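# Carry tube rack through self-closing door to desk

## Task

Move the tube rack off the counter, through the door that swings shut by itself, and onto the desk. It is done only if the rack stands upright, every tube sits all the way down in a hole, and the door is closed at the end. Neither the rack nor any tube may touch the floor. One or both robots may do it. Afterwards the grippers must let go and the robots must back away. No robot may fall over or be left leaning.

## Robot and tools

Robots. Two identical Hello Robot Stretch 3 units, r1 and r2. Each has a two-wheeled base (0.33 m long, 0.34 m wide) with a passive rear omni wheel, a lift on a mast, and one telescoping arm that sticks out to the robot's RIGHT. The base cannot drive sideways, so the gripper is moved forward or back by driving. An on-the-spot turn pivots about the point midway between the drive wheels, 0.05 m behind the front edge. With the arm retracted and the wrist folded, the turn sweeps a radius of 0.28 m. An unfolded, level wrist reaches beyond that circle. Small loose objects may sometimes get nudged by outside forces.

Frames. Each robot reports in its own base frame: origin on the floor between the drive wheels, x forward, y left, z up. The odometry frame is that base frame as it was when the scene began. base_odometry counts wheel turns only, so wheel slip shows up as travel. Heading runs from -3.142 to 3.142 and is positive to the left. hand_pose is in the base frame and marks where the closed fingertips meet. With all wrist joints at zero, its x axis points up, its y axis points back along the arm toward the mast, and its z axis points to the robot's rear. The robots do not share a frame. Only images, lidar_m, wrist_depth_mm and head_depth_mm show where they are relative to each other.

execute_actions. Arguments: "actions", a list holding one action or nothing, and optionally "cameras". An action is an object keyed by "r1" and/or "r2". Under each key you can give "base", "joints", and "contact_limits".
- base: exactly one command, and it is an offset from where that base last reported itself. {"translate_m": d} drives straight, in metres, positive forward, range -1 to 1. {"rotate_rad": d} turns in place, in radians, positive counter-clockwise seen from above, range -3.2 to 3.2.
- joints: absolute targets by name, not offsets. lift_m 0 to 1.1 (arm height on the mast). arm_m 0 to 0.52 (extension). wrist_yaw_rad -1.345 to 4.42 (0 points along the arm, positive swings toward the front, 3.0 folds over the base). wrist_pitch_rad -1.57 to 0.451 (0 is level, negative tips the fingertips down). wrist_roll_rad -2.911 to 2.911 (0 puts the fingers side by side). gripper_m -0.089 to 0.179 (bigger is wider; the real tip gap is 0.007 m less near closed, 0.025 m less wide open, and zero below 0.007). head_pan_rad -3.953 to 1.73 (0 forward, positive left, -1.57 looks along the arm). head_tilt_rad -1.53 to 0.419 (negative looks down). The tolerances for "done" are ±0.004 for lift, arm and gripper, ±0.02 for yaw, roll and head, and ±0.05 for pitch.
- contact_limits: {"arm_m": n}, a motor effort percentage from 1 to 100. The arm stops with contact_stop near that effort, or near -n when retracting, and holds no harder than that until the next action.
All motions in one action start together and may finish at different times. Anything left out of an action may still be driving toward its previous target. An unknown key or an out-of-range number rejects the whole call. If a result reports a stop, the rest of that reply's motion calls are skipped. No action runs longer than 15 s. "cameras" takes a list of names from r1_head_camera, r1_nav_camera, r1_wrist_camera, r2_head_camera, r2_nav_camera, r2_wrist_camera, or "all". Null or omitted means all, and [] means none. Head and nav cameras move with the head pan and tilt, and the wrist camera rides on the gripper. Calibration (K, distortion, T_world_to_cam) is given per camera relative to its own robot's base frame and is only approximately right.

Other tools. wait {"seconds": 0 to 10} commands nothing new and returns state and images. zoom_image {"camera", "region": [x0, y0, x1, y1]} gives a closer look at the latest full image, with the region in pixels from the top-left corner and no more than 504 by 504. finished_scene {"scene": n} ends the scene for good and reports whether the goal was met.

Result lines. base_status and joint_status tell how each commanded motion ended. "done" for the base only means the wheels turned the full amount. "off_target" means it stopped short and may still be pushing. After contact_stop, time_out or torque_fault the old target is dropped. on_its_own covers things not commanded this call, and its "held at" value is a target, not a measured position. motor_effort is a percentage, positive toward higher joint values, with the peak for the last action in brackets. These readings carry sizable error. Positive wheel effort means pushing forward. base_tilt is in degrees, with forward and right positive, and is off by up to about 4. turned_by_wheels and turned_by_imu give the turn since the last result. lidar_m lists 12 distances in metres from the base origin, one per 30-degree sector: the 1st is ahead, then counter-clockwise, so the 4th is left, the 7th behind and the 10th right. "-" means nothing was seen. The scan plane is 0.17 m above the floor, so it catches table legs, not tabletops. It misses clear objects and its own robot but sees the other one. wrist_depth_mm (45 to 1000) and head_depth_mm (280 to 4000) are 7x7 grids of median depth starting from the top left, and the head grid is sideways.

Speed. The base goes up to 0.30 m/s and 1.9 rad/s only while stowed: lift_m under 0.30, arm_m under 0.03 and wrist_yaw_rad over 2.54. Otherwise it is capped at 0.10 m/s and 0.63 rad/s.

Gripping. To grasp, command gripper_m smaller than the object's width. To release, command at least 0.02 more than the contact value. Neither the reading nor "done" proves you are holding something. Squeezing very hard makes the stall guard ease off. To re-squeeze, send a different value.

Cautions. Only fold the wrist (yaw to 3.0) or unfold it with lift_m between 0.32 and 0.95, pitch at -0.4 and roll near 0. Once folded, the lift may go down to 0.25. Below yaw -0.4, keep pitch at -0.5 or lower. The arm and lift stop and go slack when they press on something, and a slack lift can sink under a load. The base, wrist and head never stop on contact. Long hard pushes switch a wrist servo off for 10 s. Pushing into something rigid with the gripper above roughly 0.45 m, driving while holding something fixed, or snagging furniture (worst when reversing) can tip a robot. If base_tilt shows a lean, undo the move in small steps, free the gripper, and lower the lift to about 0.2. Never press one robot hard against the other: once bases touch, even millimetres more is too much, and no reading reports the contact. Equal commands move the two robots slightly differently, usually under 1 cm per metre and at most 2.5 cm, which strains a shared load. Avoid drops, slams and hard impacts, and keep the rack and tubes off the floor.

Each tool is called after ">>>" as name(argument=value, ...) on one line, values as JSON.

## Session

>>> execute_actions(actions=[])

Scene clock: 0.00 s.
r1.base_odometry: x=+0.000 y=+0.000 heading=+0.000 (m, m, rad; r1's odometry frame)
r1.turned_by_wheels: +0.000 (rad since the last result)
r1.turned_by_imu: +0.000 (rad since the last result)
r1.base_tilt: forward=+0.4 right=+0.9 (deg)
r1.lidar_m: 0.94 0.97 0.71 0.68 0.70 0.94 1.07 1.11 1.49 2.80 1.37 0.98
r1.head_depth_mm: 909 909 910 913 907 909 904 / 910 905 905 902 906 906 900 / 904 900 904 901 899 906 900 / 906 901 902 903 896 897 898 / 898 898 899 898 896 892 894 / 897 895 895 894 891 893 892 / 893 897 892 886 890 885 889
r1.base_status: not commanded
r1.joint_positions: lift_m=+0.464 arm_m=+0.001 wrist_yaw_rad=+2.797 wrist_pitch_rad=-0.392 wrist_roll_rad=-0.014 gripper_m=+0.037 head_pan_rad=-0.007 head_tilt_rad=+0.005
r1.joint_status: not commanded
r1.motor_effort: left_wheel=+0 right_wheel=+0 lift_m=+29 arm_m=+0 wrist_yaw_rad=+0 wrist_pitch_rad=+5 wrist_roll_rad=+1 gripper_m=+1 head_pan_rad=+0 head_tilt_rad=+1 (%)
r1.hand_pose: x=+0.0556 y=+0.0687 z=+0.4827 quat_wxyz=(+0.255, +0.702, +0.019, +0.665) (m; r1's base frame)
r1.wrist_depth_mm: 574 609 674 742 835 921 846 / - 671 707 795 906 - 845 / - 713 783 862 - - 887 / - 786 869 976 - 996 910 / 760 853 862 858 872 829 808 / 749 - 729 709 679 711 703 / 635 620 626 643 630 618 604
r2.base_odometry: x=+0.000 y=+0.000 heading=+0.000 (m, m, rad; r2's odometry frame)
r2.turned_by_wheels: +0.000 (rad since the last result)
r2.turned_by_imu: +0.000 (rad since the last result)
r2.base_tilt: forward=-1.1 right=-1.2 (deg)
r2.lidar_m: 2.28 1.08 0.80 0.77 0.81 0.89 0.86 0.90 1.25 1.85 1.93 2.36
r2.head_depth_mm: 1847 2676 2812 2866 2220 2178 2216 / 1907 2696 2798 2794 2201 2210 2243 / 1907 2808 2837 2842 2217 2230 2243 / 1902 2856 2853 2861 2225 2220 2231 / 1884 2835 2837 2878 2263 2230 2215 / 1893 2718 2846 2867 2804 2787 2238 / 1900 2202 2175 2157 2141 2144 2039
r2.base_status: not commanded
r2.joint_positions: lift_m=+0.398 arm_m=-0.001 wrist_yaw_rad=+3.081 wrist_pitch_rad=-0.576 wrist_roll_rad=-0.016 gripper_m=+0.037 head_pan_rad=-0.006 head_tilt_rad=-0.005
r2.joint_status: not commanded
r2.motor_effort: left_wheel=+1 right_wheel=+0 lift_m=+29 arm_m=+0 wrist_yaw_rad=+1 wrist_pitch_rad=+7 wrist_roll_rad=-1 gripper_m=+0 head_pan_rad=-1 head_tilt_rad=+1 (%)
r2.hand_pose: x=-0.0090 y=+0.0576 z=+0.3769 quat_wxyz=(+0.220, +0.678, +0.182, +0.677) (m; r2's base frame)
r2.wrist_depth_mm: 734 741 745 754 779 763 757 / 798 831 - 836 845 882 887 / 862 879 - 902 905 896 891 / 759 754 748 755 747 724 728 / 644 642 647 633 652 628 614 / 555 562 - - 545 542 534 / 505 507 - - 482 482 474
pictures: r1_head_camera (sideways: a quarter turn clockwise sets it upright), r1_nav_camera (sideways: a quarter turn counterclockwise sets it upright), r1_wrist_camera, r2_head_camera (sideways: a quarter turn clockwise sets it upright), r2_nav_camera (sideways: a quarter turn counterclockwise sets it upright), r2_wrist_camera
Images, in order (width x height): r1_head_camera 896x504, r1_nav_camera 672x504, r1_wrist_camera 644x364, r2_head_camera 896x504, r2_nav_camera 672x504, r2_wrist_camera 644x364.

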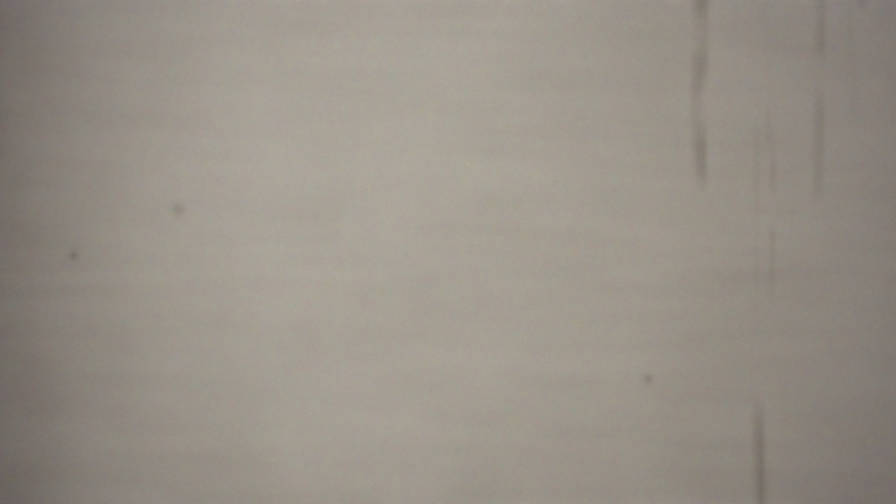

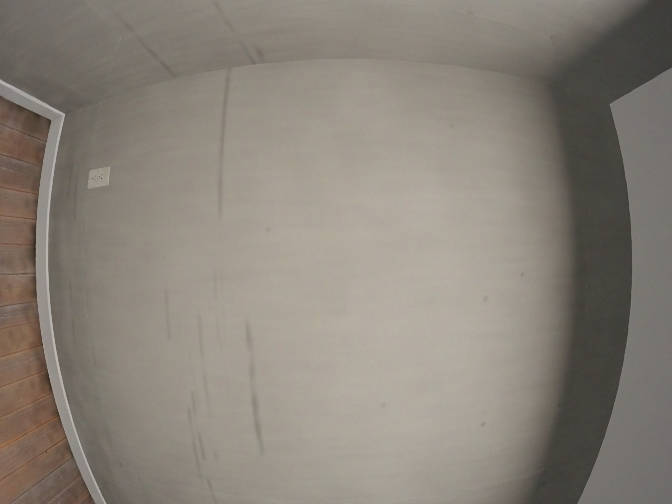

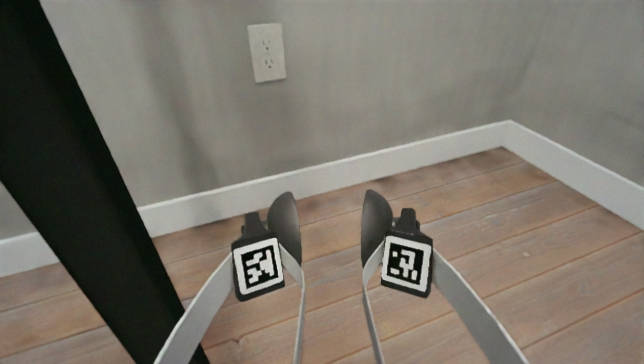

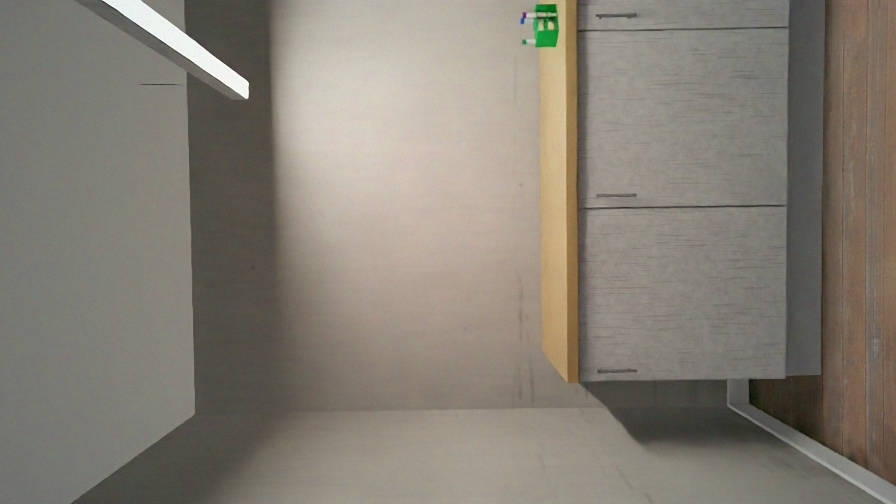

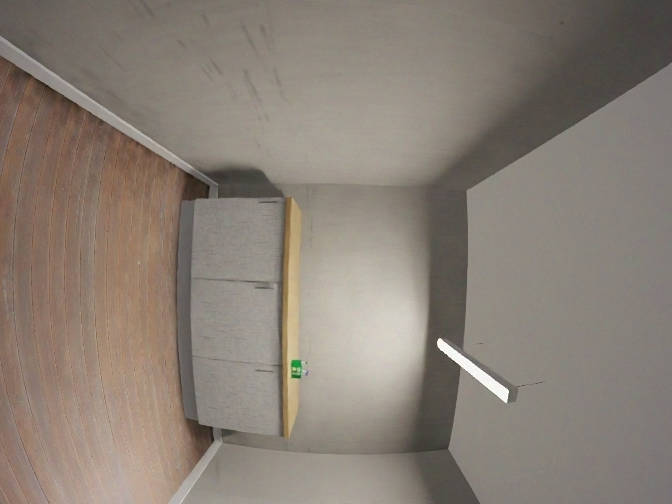

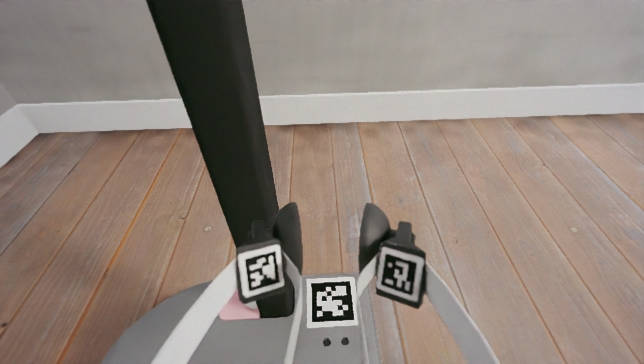

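>>> execute_actions(actions=[{"r1":{"joints":{"head_pan_rad":-1.57,"head_tilt_rad":-0.4}},"r2":{"joints":{"head_pan_rad":-1.4,"head_tilt_rad":-0.4}}}], cameras=["r1_head_camera","r1_nav_camera","r2_head_camera","r2_nav_camera"])

>>> execute_actions(actions=[{"r1":{"joints":{"head_pan_rad":-2.8,"head_tilt_rad":-0.5}},"r2":{"joints":{"head_pan_rad":-2.6,"head_tilt_rad":-0.4}}}], cameras=["r1_nav_camera","r2_nav_camera"])

Scene clock: 14.43 s.
r1.base_odometry: x=+0.000 y=+0.000 heading=+0.000 (m, m, rad; r1's odometry frame)
r1.turned_by_wheels: +0.000 (rad since the last result)
r1.turned_by_imu: +0.001 (rad since the last result)
r1.base_tilt: forward=+0.4 right=+0.9 (deg)
r1.lidar_m: 0.94 0.97 0.70 0.68 0.70 0.94 1.07 1.11 1.49 2.79 1.37 0.98
r1.head_depth_mm: 2707 2866 3046 3045 2364 1801 1452 / 2704 2818 3040 3238 2358 1802 1454 / 2669 2893 3078 3228 2344 1784 1449 / 2683 2827 3099 3152 2326 1776 1432 / 2649 2866 2950 2974 2324 1775 1438 / 2693 2902 2728 1855 2321 1764 1428 / 2720 2855 2703 1652 1798 1758 1421
r1.base_status: not commanded
r1.joint_positions: lift_m=+0.464 arm_m=+0.001 wrist_yaw_rad=+2.797 wrist_pitch_rad=-0.392 wrist_roll_rad=-0.014 gripper_m=+0.037 head_pan_rad=-1.563 head_tilt_rad=-0.395
r1.joint_status: all done
r1.motor_effort: left_wheel=+0(0) right_wheel=+0(0) lift_m=+29(29) arm_m=+0(0) wrist_yaw_rad=+1(0) wrist_pitch_rad=+6(6) wrist_roll_rad=+1(1) gripper_m=+1(0) head_pan_rad=-2(30) head_tilt_rad=-4(29) (%)
r1.hand_pose: x=+0.0556 y=+0.0687 z=+0.4827 quat_wxyz=(+0.255, +0.702, +0.019, +0.665) (m; r1's base frame)
r1.wrist_depth_mm: 575 609 665 745 836 906 818 / - 652 717 819 913 - 863 / - 725 786 896 983 - 878 / - 771 858 979 - - 909 / 756 841 880 861 851 819 833 / 730 - 717 736 687 712 699 / 641 621 632 631 621 616 603
r2.base_odometry: x=+0.000 y=+0.000 heading=+0.000 (m, m, rad; r2's odometry frame)
r2.turned_by_wheels: +0.000 (rad since the last result)
r2.turned_by_imu: -0.001 (rad since the last result)
r2.base_tilt: forward=-1.1 right=-1.2 (deg)
r2.lidar_m: 2.28 1.08 0.80 0.77 0.81 0.89 0.86 0.90 1.25 1.84 1.93 2.35
r2.head_depth_mm: 1505 1606 1723 1871 2015 1745 1395 / 1554 1649 1743 1902 2035 1720 1404 / 1571 1669 1811 1947 2082 1722 1397 / 1607 1715 1844 1983 2130 1735 1413 / 1634 1756 1896 2064 2169 1759 1419 / 1668 1772 1896 2112 2193 1770 1411 / 1689 1819 1967 2129 2277 1779 1414
r2.base_status: not commanded
r2.joint_positions: lift_m=+0.398 arm_m=-0.001 wrist_yaw_rad=+3.081 wrist_pitch_rad=-0.576 wrist_roll_rad=-0.016 gripper_m=+0.037 head_pan_rad=-1.393 head_tilt_rad=-0.395
r2.joint_status: all done
r2.motor_effort: left_wheel=+0(1) right_wheel=+0(0) lift_m=+29(29) arm_m=+0(0) wrist_yaw_rad=+0(1) wrist_pitch_rad=+7(7) wrist_roll_rad=-1(1) gripper_m=+1(0) head_pan_rad=-3(33) head_tilt_rad=-2(18) (%)
r2.hand_pose: x=-0.0090 y=+0.0576 z=+0.3769 quat_wxyz=(+0.220, +0.678, +0.182, +0.677) (m; r2's base frame)
r2.wrist_depth_mm: 726 749 747 738 758 775 778 / 826 846 - 838 873 862 889 / 864 881 - 878 927 869 879 / 778 747 749 751 735 722 729 / 657 653 654 626 650 617 615 / 556 562 - - 547 551 549 / 493 509 - - 487 481 478
pictures: r1_head_camera (sideways: a quarter turn clockwise sets it upright), r1_nav_camera (sideways: a quarter turn counterclockwise sets it upright), r2_head_camera (sideways: a quarter turn clockwise sets it upright), r2_nav_camera (sideways: a quarter turn counterclockwise sets it upright)
camera_calibration (this result's frames):
r1_head_camera: T_world_to_cam=[[-0.0110757, 0.399752, -0.916557, 1.21379], [0.999924, -0.000599521, -0.0123445, 0.009402], [-0.00548425, -0.916623, -0.399714, 0.477408], [0, 0, 0, 1]] pos_world=[0.00666052, -0.0476075, 1.30345]
r1_nav_camera: T_world_to_cam=[[-0.0248718, -0.387909, 0.921362, -1.15211], [-0.998438, -0.0364928, -0.0423165, 0.109088], [0.050038, -0.920975, -0.386395, 0.458365], [0, 0, 0, 1]] pos_world=[0.0573265, -0.0207884, 1.24323]
r2_head_camera: T_world_to_cam=[[-0.0381406, 0.382937, -0.922987, 1.22435], [0.980892, 0.19069, 0.0385819, -0.0542878], [0.190779, -0.903879, -0.382893, 0.458342], [0, 0, 0, 1]] pos_world=[0.0125058, -0.0442113, 1.30765]
r2_nav_camera: T_world_to_cam=[[0.090863, -0.383311, 0.919139, -1.16174], [-0.979761, -0.199713, 0.0135693, 0.0412469], [0.178362, -0.901769, -0.393699, 0.469993], [0, 0, 0, 1]] pos_world=[0.0621425, -0.0132457, 1.25228]
Images, in order (width x height): r1_head_camera 896x504, r1_nav_camera 672x504, r2_head_camera 896x504, r2_nav_camera 672x504.

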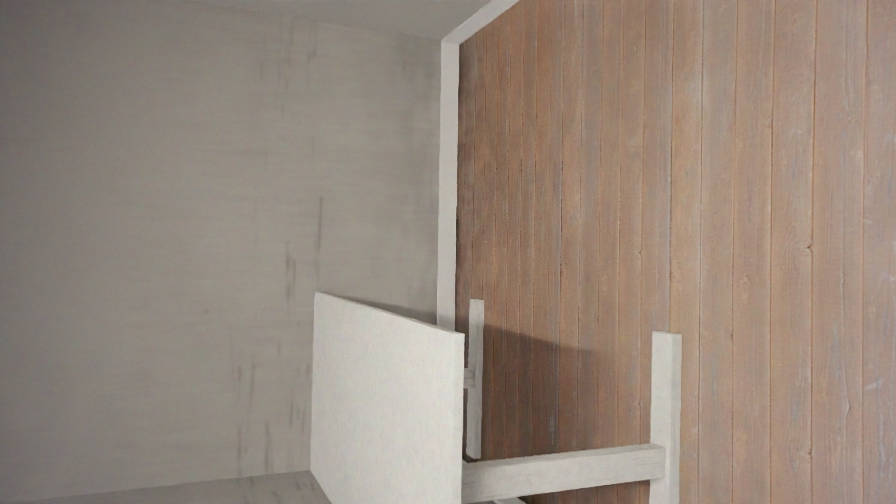

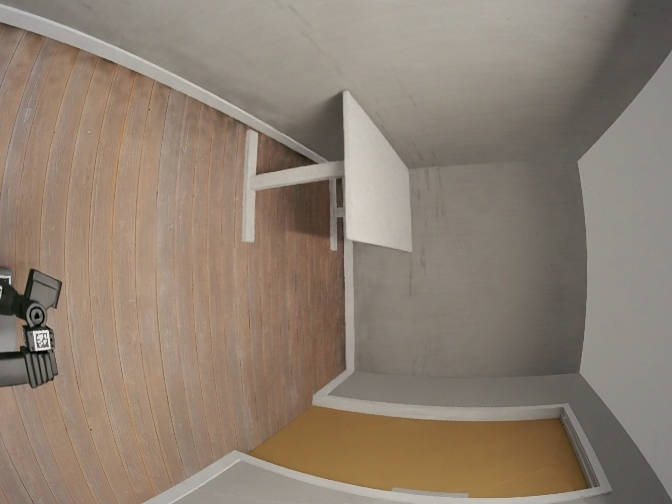

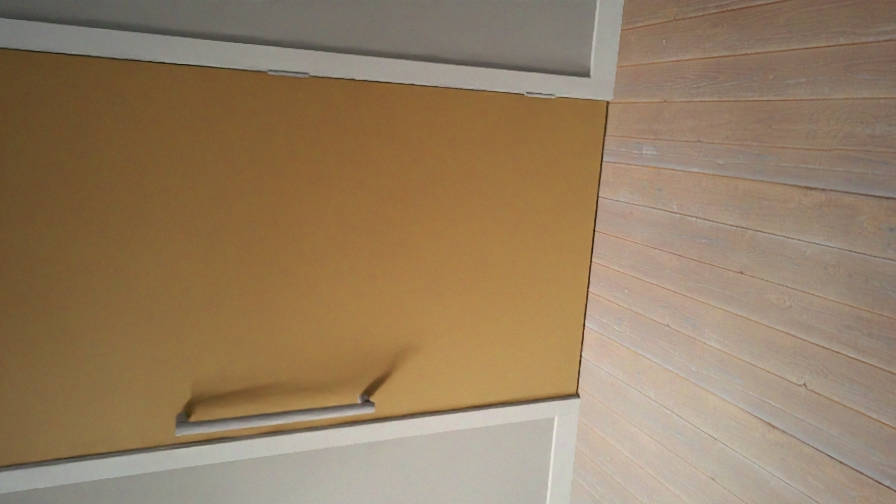

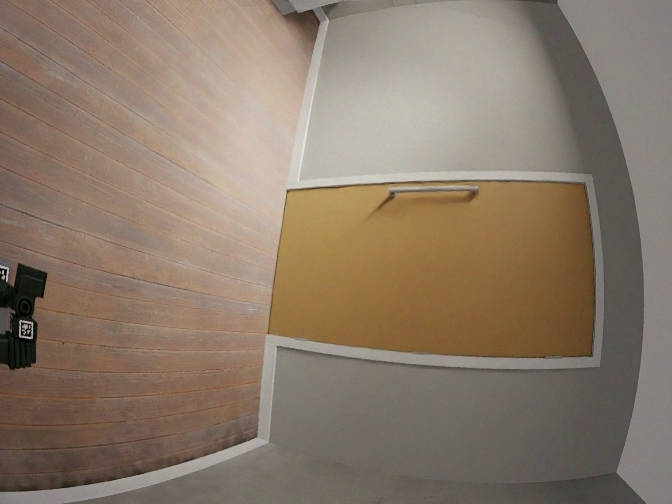

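Scene clock: 15.63 s.
r1.base_odometry: x=+0.000 y=+0.000 heading=+0.000 (m, m, rad; r1's odometry frame)
r1.turned_by_wheels: +0.000 (rad since the last result)
r1.turned_by_imu: +0.000 (rad since the last result)
r1.base_tilt: forward=+0.4 right=+0.9 (deg)
r1.lidar_m: 0.94 0.97 0.71 0.68 0.70 0.94 1.07 1.11 1.50 2.80 1.37 0.98
r1.head_depth_mm: 878 938 1017 1104 1217 1338 1343 / 902 970 1051 1150 1268 1415 1340 / 930 998 1089 1200 1319 1476 1337 / 959 1042 1131 1239 1389 1516 1343 / 993 1074 1178 1310 1453 1557 1338 / 1024 1112 1229 1360 1531 1606 1338 / 1061 1162 1274 1427 1620 1588 1330
r1.base_status: not commanded
r1.joint_positions: lift_m=+0.464 arm_m=+0.001 wrist_yaw_rad=+2.797 wrist_pitch_rad=-0.392 wrist_roll_rad=-0.014 gripper_m=+0.037 head_pan_rad=-2.793 head_tilt_rad=-0.494
r1.joint_status: all done
r1.motor_effort: left_wheel=+0(0) right_wheel=+0(0) lift_m=+29(29) arm_m=+0(0) wrist_yaw_rad=+1(0) wrist_pitch_rad=+6(6) wrist_roll_rad=+1(1) gripper_m=+0(0) head_pan_rad=-2(27) head_tilt_rad=-4(14) (%)
r1.hand_pose: x=+0.0556 y=+0.0687 z=+0.4827 quat_wxyz=(+0.255, +0.702, +0.019, +0.665) (m; r1's base frame)
r1.wrist_depth_mm: 572 596 670 735 836 929 822 / - 653 703 788 907 - 858 / - 725 788 887 - - 899 / - 806 862 953 - - 892 / 754 840 861 851 844 831 822 / 738 - 711 722 702 715 700 / 637 629 637 630 626 611 603
r2.base_odometry: x=+0.000 y=+0.000 heading=+0.000 (m, m, rad; r2's odometry frame)
r2.turned_by_wheels: +0.000 (rad since the last result)
r2.turned_by_imu: +0.000 (rad since the last result)
r2.base_tilt: forward=-1.1 right=-1.2 (deg)
r2.lidar_m: 2.28 1.08 0.80 0.77 0.81 0.89 0.86 0.90 1.25 1.84 1.93 2.35
r2.head_depth_mm: 717 759 808 863 915 1004 1092 / 758 801 860 921 996 1083 1192 / 802 851 919 991 1080 1177 1293 / 842 903 979 1051 1176 1298 1351 / 910 982 1064 1168 1277 1415 1414 / 981 1057 1159 1270 1403 1569 1412 / 1053 1151 1258 1407 1578 1699 1417
r2.base_status: not commanded
r2.joint_positions: lift_m=+0.398 arm_m=-0.001 wrist_yaw_rad=+3.081 wrist_pitch_rad=-0.576 wrist_roll_rad=-0.016 gripper_m=+0.037 head_pan_rad=-2.593 head_tilt_rad=-0.395
r2.joint_status: all done
r2.motor_effort: left_wheel=+1(1) right_wheel=+0(0) lift_m=+29(29) arm_m=-1(0) wrist_yaw_rad=+0(0) wrist_pitch_rad=+7(7) wrist_roll_rad=+0(0) gripper_m=+0(0) head_pan_rad=-3(34) head_tilt_rad=-2(3) (%)
r2.hand_pose: x=-0.0090 y=+0.0576 z=+0.3769 quat_wxyz=(+0.220, +0.678, +0.182, +0.677) (m; r2's base frame)
r2.wrist_depth_mm: 729 749 745 746 762 761 759 / 827 842 - 855 848 864 876 / 855 875 - 897 902 885 876 / 758 750 753 748 725 731 732 / 641 645 637 641 636 628 609 / 572 562 - - 536 533 539 / 496 508 - - 484 481 484
pictures: r1_nav_camera (sideways: a quarter turn counterclockwise sets it upright), r2_nav_camera (sideways: a quarter turn counterclockwise sets it upright)
camera_calibration (this result's frames):
r1_nav_camera: T_world_to_cam=[[-0.457556, -0.136633, 0.878621, -1.09371], [-0.364055, 0.930293, -0.044919, 0.1086], [-0.811238, -0.34042, -0.475403, 0.579442], [0, 0, 0, 1]] pos_world=[0.00917012, -0.0532134, 1.2413]
r2_nav_camera: T_world_to_cam=[[-0.324497, -0.223681, 0.919059, -1.1591], [-0.541164, 0.840808, 0.0135646, 0.0385776], [-0.775786, -0.492959, -0.393887, 0.476058], [0, 0, 0, 1]] pos_world=[0.0140705, -0.0570282, 1.25227]
Images, in order (width x height): r1_nav_camera 672x504, r2_nav_camera 672x504.

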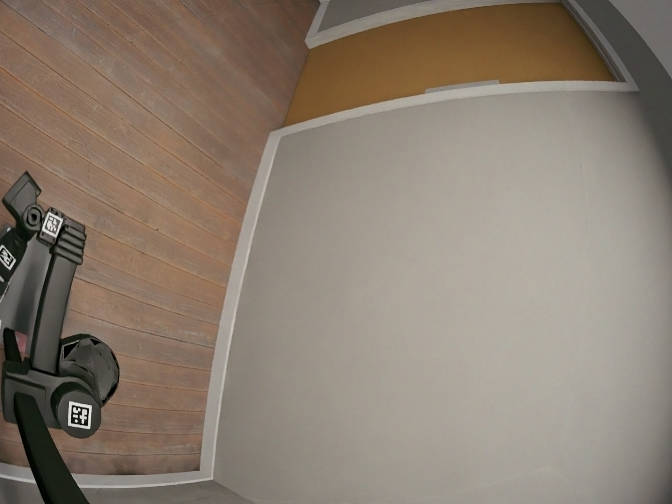

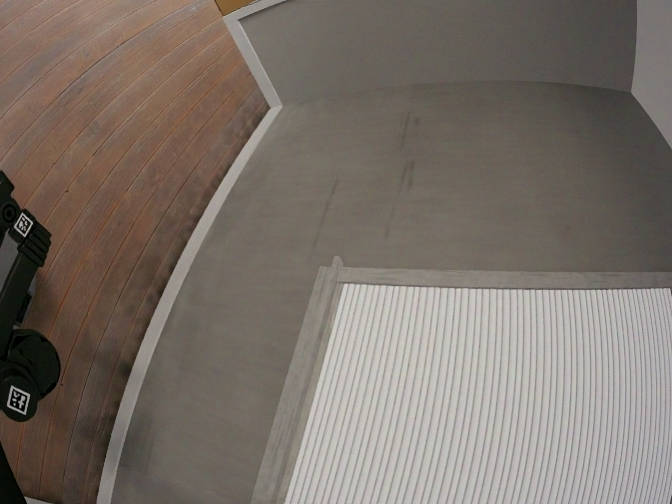

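>>> execute_actions(actions=[{"r1":{"base":{"rotate_rad":-1.81},"joints":{"lift_m":0.27,"wrist_yaw_rad":3.0,"head_pan_rad":0,"head_tilt_rad":-0.6}},"r2":{"base":{"rotate_rad":-0.43},"joints":{"lift_m":0.28,"wrist_pitch_rad":-0.4,"head_pan_rad":0.1,"head_tilt_rad":-0.3}}}], cameras=[])

>>> execute_actions(actions=[{"r1":{"base":{"translate_m":1.0}},"r2":{"base":{"translate_m":1.0}}}], cameras=[])

>>> execute_actions(actions=[{"r1":{"base":{"translate_m":0.7}},"r2":{"base":{"translate_m":0.9}}}], cameras=["r2_head_camera","r1_nav_camera"])

>>> execute_actions(actions=[{"r1":{"base":{"rotate_rad":-1.33}},"r2":{"base":{"rotate_rad":2.0},"joints":{"head_pan_rad":-1.57,"head_tilt_rad":-0.55}}}], cameras=["r2_head_camera","r1_nav_camera","r1_head_camera","r2_nav_camera"])

Scene clock: 46.63 s.
r1.base_odometry: x=+0.000 y=+0.000 heading=-1.810 (m, m, rad; r1's odometry frame)
r1.turned_by_wheels: -1.810 (rad since the last result)
r1.turned_by_imu: -1.833 (rad since the last result)
r1.base_tilt: forward=+0.3 right=+0.9 (deg)
r1.lidar_m: 2.25 1.59 1.10 0.94 0.94 0.79 0.68 0.68 0.78 1.07 1.07 1.24
r1.head_depth_mm: 1851 1908 1991 2083 1818 1498 1263 / 2150 2310 2481 2339 1821 1491 1263 / 2610 2751 2863 2347 1817 1482 1260 / 2737 3033 3228 2349 1808 1485 1250 / 2687 2946 3106 2316 1824 1475 1259 / 2605 2891 3108 2300 1807 1478 1253 / 2574 2778 3018 2303 1797 1481 1253
r1.base_status: done
r1.joint_positions: lift_m=+0.271 arm_m=+0.001 wrist_yaw_rad=+2.997 wrist_pitch_rad=-0.392 wrist_roll_rad=-0.014 gripper_m=+0.037 head_pan_rad=-0.007 head_tilt_rad=-0.593
r1.joint_status: all done
r1.motor_effort: left_wheel=+2(10) right_wheel=-2(7) lift_m=+14(25) arm_m=+0(0) wrist_yaw_rad=+3(6) wrist_pitch_rad=+6(6) wrist_roll_rad=+1(1) gripper_m=+1(0) head_pan_rad=+2(29) head_tilt_rad=-4(19) (%)
r1.hand_pose: x=+0.0116 y=+0.0796 z=+0.2890 quat_wxyz=(+0.187, +0.697, +0.089, +0.687) (m; r1's base frame)
r1.wrist_depth_mm: 742 - 900 974 - - - / 821 - 998 - - - - / 834 880 907 895 866 843 831 / 733 706 693 692 680 666 664 / 591 575 - 570 577 554 542 / 495 505 - - 468 477 471 / - - - - 413 408 407
r2.base_odometry: x=+0.000 y=+0.000 heading=-0.430 (m, m, rad; r2's odometry frame)
r2.turned_by_wheels: -0.430 (rad since the last result)
r2.turned_by_imu: -0.427 (rad since the last result)
r2.base_tilt: forward=-1.1 right=-1.3 (deg)
r2.lidar_m: 2.31 2.15 1.00 0.78 0.78 0.83 0.88 0.86 0.93 1.38 1.84 1.99
r2.head_depth_mm: 2823 2822 2945 3077 2644 1937 1489 / 2812 2936 3141 3262 2631 1922 1516 / 2769 2865 2980 2548 2581 1910 1515 / 2647 2797 2859 2464 2534 1942 1505 / 2578 2693 2793 2370 2449 1927 1519 / 2485 2608 2697 2282 2437 1926 1529 / 2446 2539 2614 2229 2299 1928 1516
r2.base_status: done
r2.joint_positions: lift_m=+0.280 arm_m=-0.001 wrist_yaw_rad=+3.081 wrist_pitch_rad=-0.422 wrist_roll_rad=-0.016 gripper_m=+0.037 head_pan_rad=+0.093 head_tilt_rad=-0.310
r2.joint_status: all done
r2.motor_effort: left_wheel=+4(11) right_wheel=-2(6) lift_m=+20(25) arm_m=+0(0) wrist_yaw_rad=+0(0) wrist_pitch_rad=+13(12) wrist_roll_rad=+0(1) gripper_m=+0(0) head_pan_rad=+2(34) head_tilt_rad=+3(11) (%)
r2.hand_pose: x=-0.0077 y=+0.0797 z=+0.2921 quat_wxyz=(+0.168, +0.690, +0.129, +0.692) (m; r2's base frame)
r2.wrist_depth_mm: 576 629 723 799 902 - - / 630 682 787 864 - - - / 664 720 - 883 936 921 921 / 684 750 721 718 718 715 706 / 595 591 596 581 596 579 560 / 497 504 - - - 480 479 / 444 - - - 419 415 418
pictures: none
No camera images: the call's "cameras" was empty. Leave "cameras" out to get every camera's image.

Scene clock: 51.67 s.
r1.base_odometry: x=-0.237 y=-0.972 heading=-1.810 (m, m, rad; r1's odometry frame)
r1.turned_by_wheels: +0.000 (rad since the last result)
r1.turned_by_imu: +0.003 (rad since the last result)
r1.base_tilt: forward=+0.4 right=+0.8 (deg)
r1.lidar_m: 1.56 1.94 0.95 1.21 1.21 1.39 1.64 1.64 0.94 0.81 0.80 1.01
r1.head_depth_mm: 1319 1408 1515 1601 1686 1488 1271 / 1557 1630 1725 1849 1812 1489 1270 / 1872 2033 2225 2204 1820 1488 1269 / 1886 2089 2302 2330 1816 1489 1253 / 1824 2006 2229 2307 1800 1489 1257 / 1796 1962 2175 2283 1802 1479 1255 / 1747 1896 2135 2252 1793 1471 1254
r1.base_status: done
r1.joint_positions: lift_m=+0.271 arm_m=+0.001 wrist_yaw_rad=+2.997 wrist_pitch_rad=-0.393 wrist_roll_rad=-0.014 gripper_m=+0.037 head_pan_rad=-0.007 head_tilt_rad=-0.593
r1.joint_status: not commanded
r1.motor_effort: left_wheel=+2(11) right_wheel=-2(5) lift_m=+14(15) arm_m=-1(0) wrist_yaw_rad=+2(2) wrist_pitch_rad=+6(6) wrist_roll_rad=+1(1) gripper_m=+0(1) head_pan_rad=+3(3) head_tilt_rad=-4(4) (%)
r1.hand_pose: x=+0.0114 y=+0.0796 z=+0.2890 quat_wxyz=(+0.187, +0.697, +0.089, +0.687) (m; r1's base frame)
r1.wrist_depth_mm: 959 - - - - - - / - - - - - - - / 946 910 889 892 820 850 843 / 727 711 703 693 685 674 661 / 580 581 - 565 571 553 548 / 502 515 - - 466 465 467 / - - - - 417 407 407
r2.base_odometry: x=+0.909 y=-0.417 heading=-0.430 (m, m, rad; r2's odometry frame)
r2.turned_by_wheels: +0.000 (rad since the last result)
r2.turned_by_imu: +0.009 (rad since the last result)
r2.base_tilt: forward=-1.1 right=-1.2 (deg)
r2.lidar_m: 1.37 1.35 1.47 1.19 1.18 1.27 1.81 1.79 1.85 1.47 1.44 1.56
r2.head_depth_mm: 1958 2090 2190 2346 2378 1917 1519 / 1915 1998 2146 1557 1630 1782 1520 / 1838 1944 2068 1515 1578 1691 1506 / 1790 1881 1994 1443 1523 1623 1518 / 1744 1821 1923 1429 1470 1550 1512 / 1695 1780 1856 1384 1411 1512 1512 / 1651 1730 1809 1335 1365 1452 1524
r2.base_status: done
r2.joint_positions: lift_m=+0.280 arm_m=-0.001 wrist_yaw_rad=+3.081 wrist_pitch_rad=-0.422 wrist_roll_rad=-0.016 gripper_m=+0.037 head_pan_rad=+0.093 head_tilt_rad=-0.309
r2.joint_status: not commanded
r2.motor_effort: left_wheel=+3(16) right_wheel=-1(5) lift_m=+20(21) arm_m=+0(1) wrist_yaw_rad=+0(0) wrist_pitch_rad=+12(12) wrist_roll_rad=+0(0) gripper_m=+0(1) head_pan_rad=+3(3) head_tilt_rad=+2(3) (%)
r2.hand_pose: x=-0.0077 y=+0.0798 z=+0.2922 quat_wxyz=(+0.168, +0.690, +0.129, +0.693) (m; r2's base frame)
r2.wrist_depth_mm: 855 941 - - - - - / 905 - - - - - - / 946 - - 943 926 925 906 / 749 735 730 732 740 706 702 / 592 598 597 580 602 592 571 / 500 515 - - - 478 482 / 436 - - - 415 415 415
pictures: none
No camera images: the call's "cameras" was empty. Leave "cameras" out to get every camera's image.

Scene clock: 56.37 s.
r1.base_odometry: x=-0.402 y=-1.652 heading=-1.810 (m, m, rad; r1's odometry frame)
r1.turned_by_wheels: +0.000 (rad since the last result)
r1.turned_by_imu: +0.002 (rad since the last result)
r1.base_tilt: forward=+0.4 right=+1.0 (deg)
r1.lidar_m: 1.22 1.43 1.45 1.39 1.40 1.61 2.31 1.26 0.70 0.69 0.69 0.79
r1.head_depth_mm: 996 1033 1076 1126 1168 1273 1276 / 1194 1256 1317 1391 1467 1453 1266 / 1294 1424 1584 1748 1769 1469 1258 / 1268 1384 1553 1766 1808 1482 1256 / 1220 1350 1501 1707 1811 1481 1256 / 1194 1312 1469 1639 1767 1473 1254 / 1163 1281 1416 1590 1731 1467 1250
r1.base_status: done
r1.joint_positions: lift_m=+0.271 arm_m=+0.001 wrist_yaw_rad=+2.997 wrist_pitch_rad=-0.393 wrist_roll_rad=-0.014 gripper_m=+0.037 head_pan_rad=-0.007 head_tilt_rad=-0.594
r1.joint_status: not commanded
r1.motor_effort: left_wheel=+2(10) right_wheel=-2(6) lift_m=+14(14) arm_m=+0(0) wrist_yaw_rad=+3(1) wrist_pitch_rad=+6(6) wrist_roll_rad=+1(1) gripper_m=+0(0) head_pan_rad=+2(3) head_tilt_rad=-4(3) (%)
r1.hand_pose: x=+0.0114 y=+0.0796 z=+0.2890 quat_wxyz=(+0.187, +0.697, +0.089, +0.687) (m; r1's base frame)
r1.wrist_depth_mm: - - - - - - - / - - - - - - - / 923 885 884 875 840 869 846 / 719 714 696 687 676 678 660 / 583 578 - 572 561 544 547 / 492 513 - - 468 482 471 / - - - - 420 414 409
r2.base_odometry: x=+1.727 y=-0.792 heading=-0.430 (m, m, rad; r2's odometry frame)
r2.turned_by_wheels: +0.000 (rad since the last result)
r2.turned_by_imu: +0.008 (rad since the last result)
r2.base_tilt: forward=-1.1 right=-1.2 (deg)
r2.lidar_m: 0.52 0.52 0.56 0.87 1.54 1.65 2.52 2.61 1.39 1.11 1.10 0.65
r2.head_depth_mm: 1114 1184 1253 1332 796 657 716 / 1082 1145 1213 1278 803 631 685 / 1052 1102 1169 1218 806 610 654 / 1020 1070 1133 1186 806 603 629 / 989 1035 1092 1146 810 589 604 / 963 1010 1065 1118 697 589 581 / 938 983 1028 1082 779 590 560
r2.base_status: done
r2.joint_positions: lift_m=+0.280 arm_m=-0.001 wrist_yaw_rad=+3.081 wrist_pitch_rad=-0.422 wrist_roll_rad=-0.016 gripper_m=+0.037 head_pan_rad=+0.093 head_tilt_rad=-0.309
r2.joint_status: not commanded
r2.motor_effort: left_wheel=+1(16) right_wheel=+0(5) lift_m=+20(20) arm_m=-1(0) wrist_yaw_rad=+0(0) wrist_pitch_rad=+12(12) wrist_roll_rad=-1(1) gripper_m=+0(0) head_pan_rad=+3(4) head_tilt_rad=+3(3) (%)
r2.hand_pose: x=-0.0077 y=+0.0798 z=+0.2922 quat_wxyz=(+0.168, +0.690, +0.129, +0.693) (m; r2's base frame)
r2.wrist_depth_mm: - - - - 747 541 433 / - - - - 810 570 442 / - 957 - 956 878 642 459 / 740 735 733 730 719 649 526 / 599 590 605 591 607 590 531 / 502 515 - - - 487 476 / 443 - - - 425 416 419
pictures: r1_nav_camera (sideways: a quarter turn counterclockwise sets it upright), r2_head_camera (sideways: a quarter turn clockwise sets it upright)
camera_calibration (this result's frames):
r1_nav_camera: T_world_to_cam=[[0.561894, -0.0318802, 0.826595, -1.03208], [0.0126305, -0.99881, -0.0471081, 0.109147], [0.827113, 0.03691, -0.560822, 0.680587], [0, 0, 0, 1]] pos_world=[0.0156196, 0.0509932, 1.23994]
r2_head_camera: T_world_to_cam=[[-0.304491, 0.0019858, -0.952513, 1.26452], [-0.110018, 0.993232, 0.0372402, -0.0458907], [0.94614, 0.116133, -0.302212, 0.348734], [0, 0, 0, 1]] pos_world=[0.0500343, 0.00256956, 1.31157]
Images, in order (width x height): r1_nav_camera 672x504, r2_head_camera 896x504.

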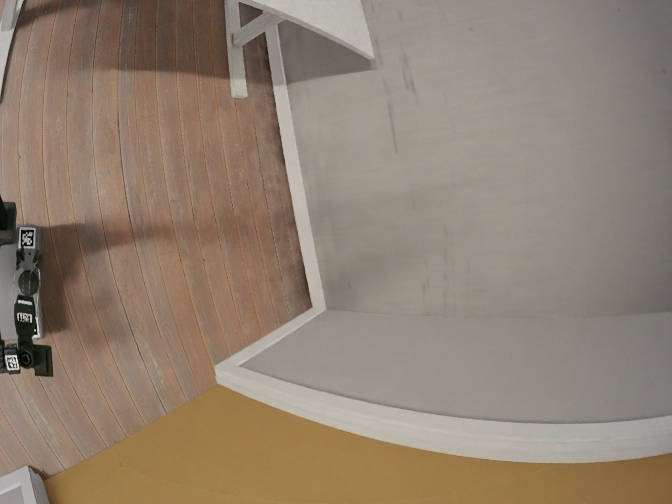

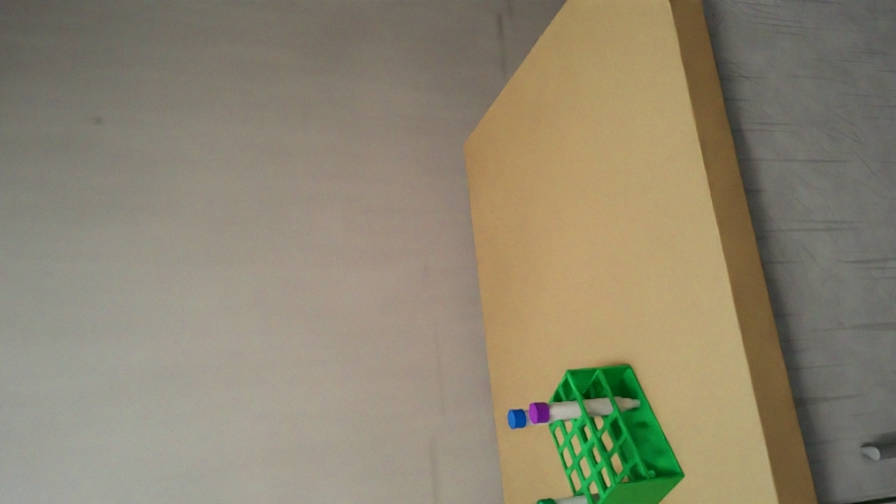

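Scene clock: 58.87 s.
r1.base_odometry: x=-0.402 y=-1.652 heading=-3.140 (m, m, rad; r1's odometry frame)
r1.turned_by_wheels: -1.330 (rad since the last result)
r1.turned_by_imu: -1.345 (rad since the last result)
r1.base_tilt: forward=+0.4 right=+0.9 (deg)
r1.lidar_m: 0.69 0.71 0.91 1.43 1.46 1.46 0.96 1.44 1.91 2.31 0.91 0.70
r1.head_depth_mm: 564 621 689 785 884 981 1130 / 563 621 689 781 892 1051 1196 / 560 617 690 778 892 1044 1211 / 560 614 684 773 889 1043 1214 / 557 613 683 769 885 1034 1212 / 555 612 682 769 879 1029 1206 / 556 608 676 765 875 1022 1190
r1.base_status: done
r1.joint_positions: lift_m=+0.271 arm_m=+0.001 wrist_yaw_rad=+2.997 wrist_pitch_rad=-0.393 wrist_roll_rad=-0.014 gripper_m=+0.037 head_pan_rad=-0.007 head_tilt_rad=-0.594
r1.joint_status: not commanded
r1.motor_effort: left_wheel=+2(11) right_wheel=-2(8) lift_m=+15(15) arm_m=-1(1) wrist_yaw_rad=+2(2) wrist_pitch_rad=+6(6) wrist_roll_rad=+1(1) gripper_m=+0(1) head_pan_rad=+2(2) head_tilt_rad=-4(4) (%)
r1.hand_pose: x=+0.0114 y=+0.0796 z=+0.2890 quat_wxyz=(+0.187, +0.697, +0.089, +0.687) (m; r1's base frame)
r1.wrist_depth_mm: - - - - - 912 701 / - - - - - 897 728 / 941 918 881 911 854 845 729 / 723 721 690 698 688 669 675 / 592 578 - 561 573 544 546 / 491 508 - - 461 471 465 / - - - - 415 411 403
r2.base_odometry: x=+1.727 y=-0.792 heading=+1.570 (m, m, rad; r2's odometry frame)
r2.turned_by_wheels: +2.000 (rad since the last result)
r2.turned_by_imu: +1.976 (rad since the last result)
r2.base_tilt: forward=-1.1 right=-1.2 (deg)
r2.lidar_m: 1.53 1.60 2.26 2.62 1.50 1.13 1.10 0.70 0.53 0.52 0.55 0.78
r2.head_depth_mm: 941 1026 1089 734 622 705 826 / 942 1038 1083 742 624 714 839 / 950 1042 1096 700 623 720 849 / 949 1040 1102 696 631 729 861 / 949 1047 1111 746 631 736 870 / 962 1059 1116 753 635 743 879 / 961 1058 1125 753 636 751 893
r2.base_status: done
r2.joint_positions: lift_m=+0.280 arm_m=-0.001 wrist_yaw_rad=+3.081 wrist_pitch_rad=-0.422 wrist_roll_rad=-0.016 gripper_m=+0.037 head_pan_rad=-1.563 head_tilt_rad=-0.544
r2.joint_status: all done
r2.motor_effort: left_wheel=-2(13) right_wheel=+3(11) lift_m=+20(20) arm_m=+0(0) wrist_yaw_rad=+0(0) wrist_pitch_rad=+12(12) wrist_roll_rad=+0(0) gripper_m=+1(0) head_pan_rad=-3(35) head_tilt_rad=-2(14) (%)
r2.hand_pose: x=-0.0077 y=+0.0798 z=+0.2922 quat_wxyz=(+0.168, +0.690, +0.129, +0.693) (m; r2's base frame)
r2.wrist_depth_mm: - - - - - - - / - - - - - - - / - 971 - 991 930 969 939 / 741 746 714 734 713 715 705 / 587 590 593 597 598 578 573 / 503 518 - - - 490 481 / 438 - - - 418 419 413
pictures: r1_head_camera (sideways: a quarter turn clockwise sets it upright), r1_nav_camera (sideways: a quarter turn counterclockwise sets it upright), r2_head_camera (sideways: a quarter turn clockwise sets it upright), r2_nav_camera (sideways: a quarter turn counterclockwise sets it upright)
camera_calibration (this result's frames):
r1_head_camera: T_world_to_cam=[[-0.573084, -0.00389673, -0.819487, 1.09062], [0.0129442, 0.999821, -0.0138064, 0.0173224], [0.819394, -0.0185198, -0.572931, 0.697759], [0, 0, 0, 1]] pos_world=[0.0530557, -0.000147007, 1.29376]
r1_nav_camera: T_world_to_cam=[[0.561894, -0.0318778, 0.826595, -1.03208], [0.0126347, -0.99881, -0.0471081, 0.109147], [0.827113, 0.0369135, -0.560822, 0.680587], [0, 0, 0, 1]] pos_world=[0.0156194, 0.0509932, 1.23994]
r2_head_camera: T_world_to_cam=[[0.0262564, 0.516457, -0.85591, 1.13646], [0.999064, 0.0158747, 0.0402268, -0.0565324], [0.0343628, -0.856166, -0.515557, 0.631923], [0, 0, 0, 1]] pos_world=[0.00492557, -0.0450035, 1.30077]
r2_nav_camera: T_world_to_cam=[[0.0256352, -0.52508, 0.850666, -1.07203], [-0.999419, -0.0325892, 0.010002, 0.0460133], [0.0224707, -0.850428, -0.525611, 0.642589], [0, 0, 0, 1]] pos_world=[0.0590289, -0.0149263, 1.24923]
Images, in order (width x height): r1_head_camera 896x504, r1_nav_camera 672x504, r2_head_camera 896x504, r2_nav_camera 672x504.

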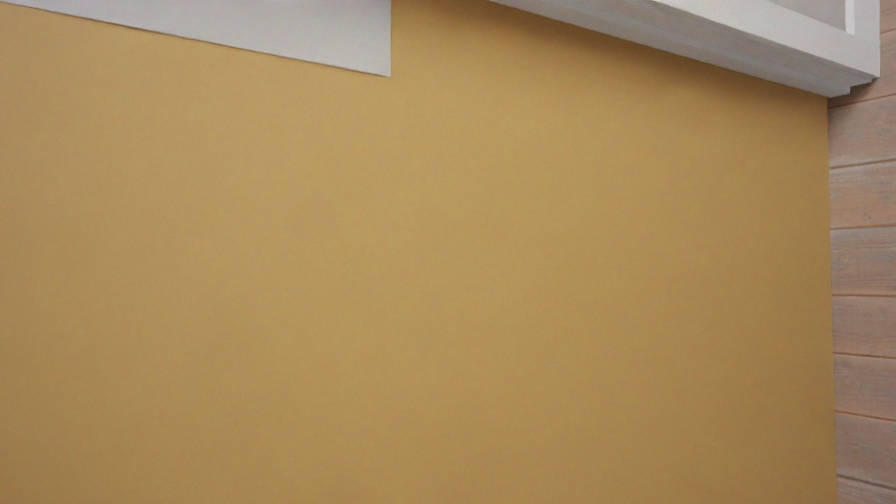

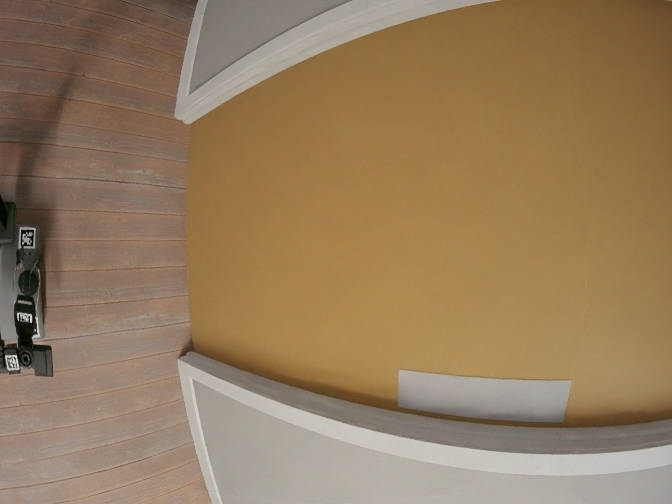

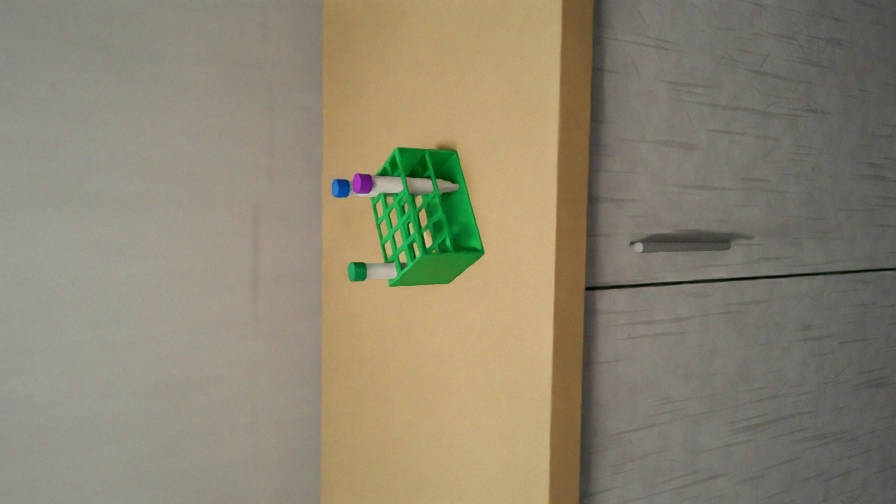

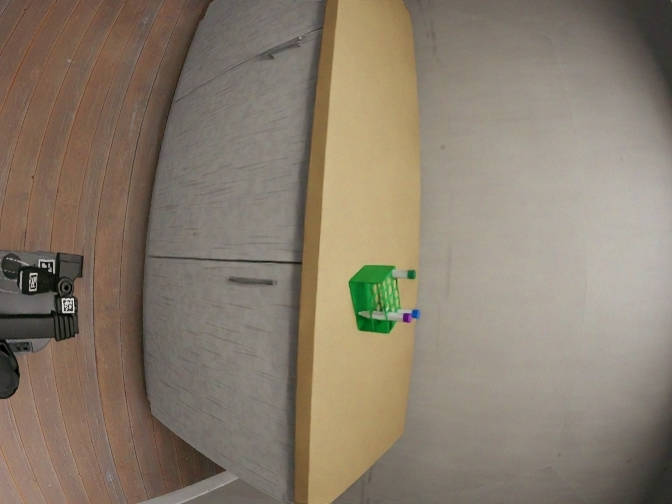

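>>> zoom_image(camera="r2_head_camera", region=[310, 120, 510, 310])

Region (310, 120, 510, 310) of r2_head_camera's 896x504 image, scaled by 2.520, with more detail than that image has; it fills the top 479 rows of this view, and the rest is white.

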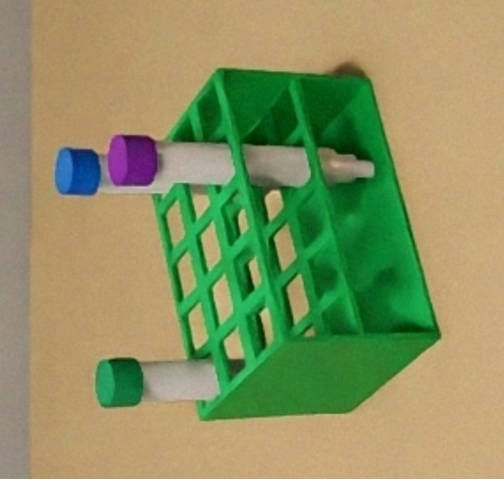

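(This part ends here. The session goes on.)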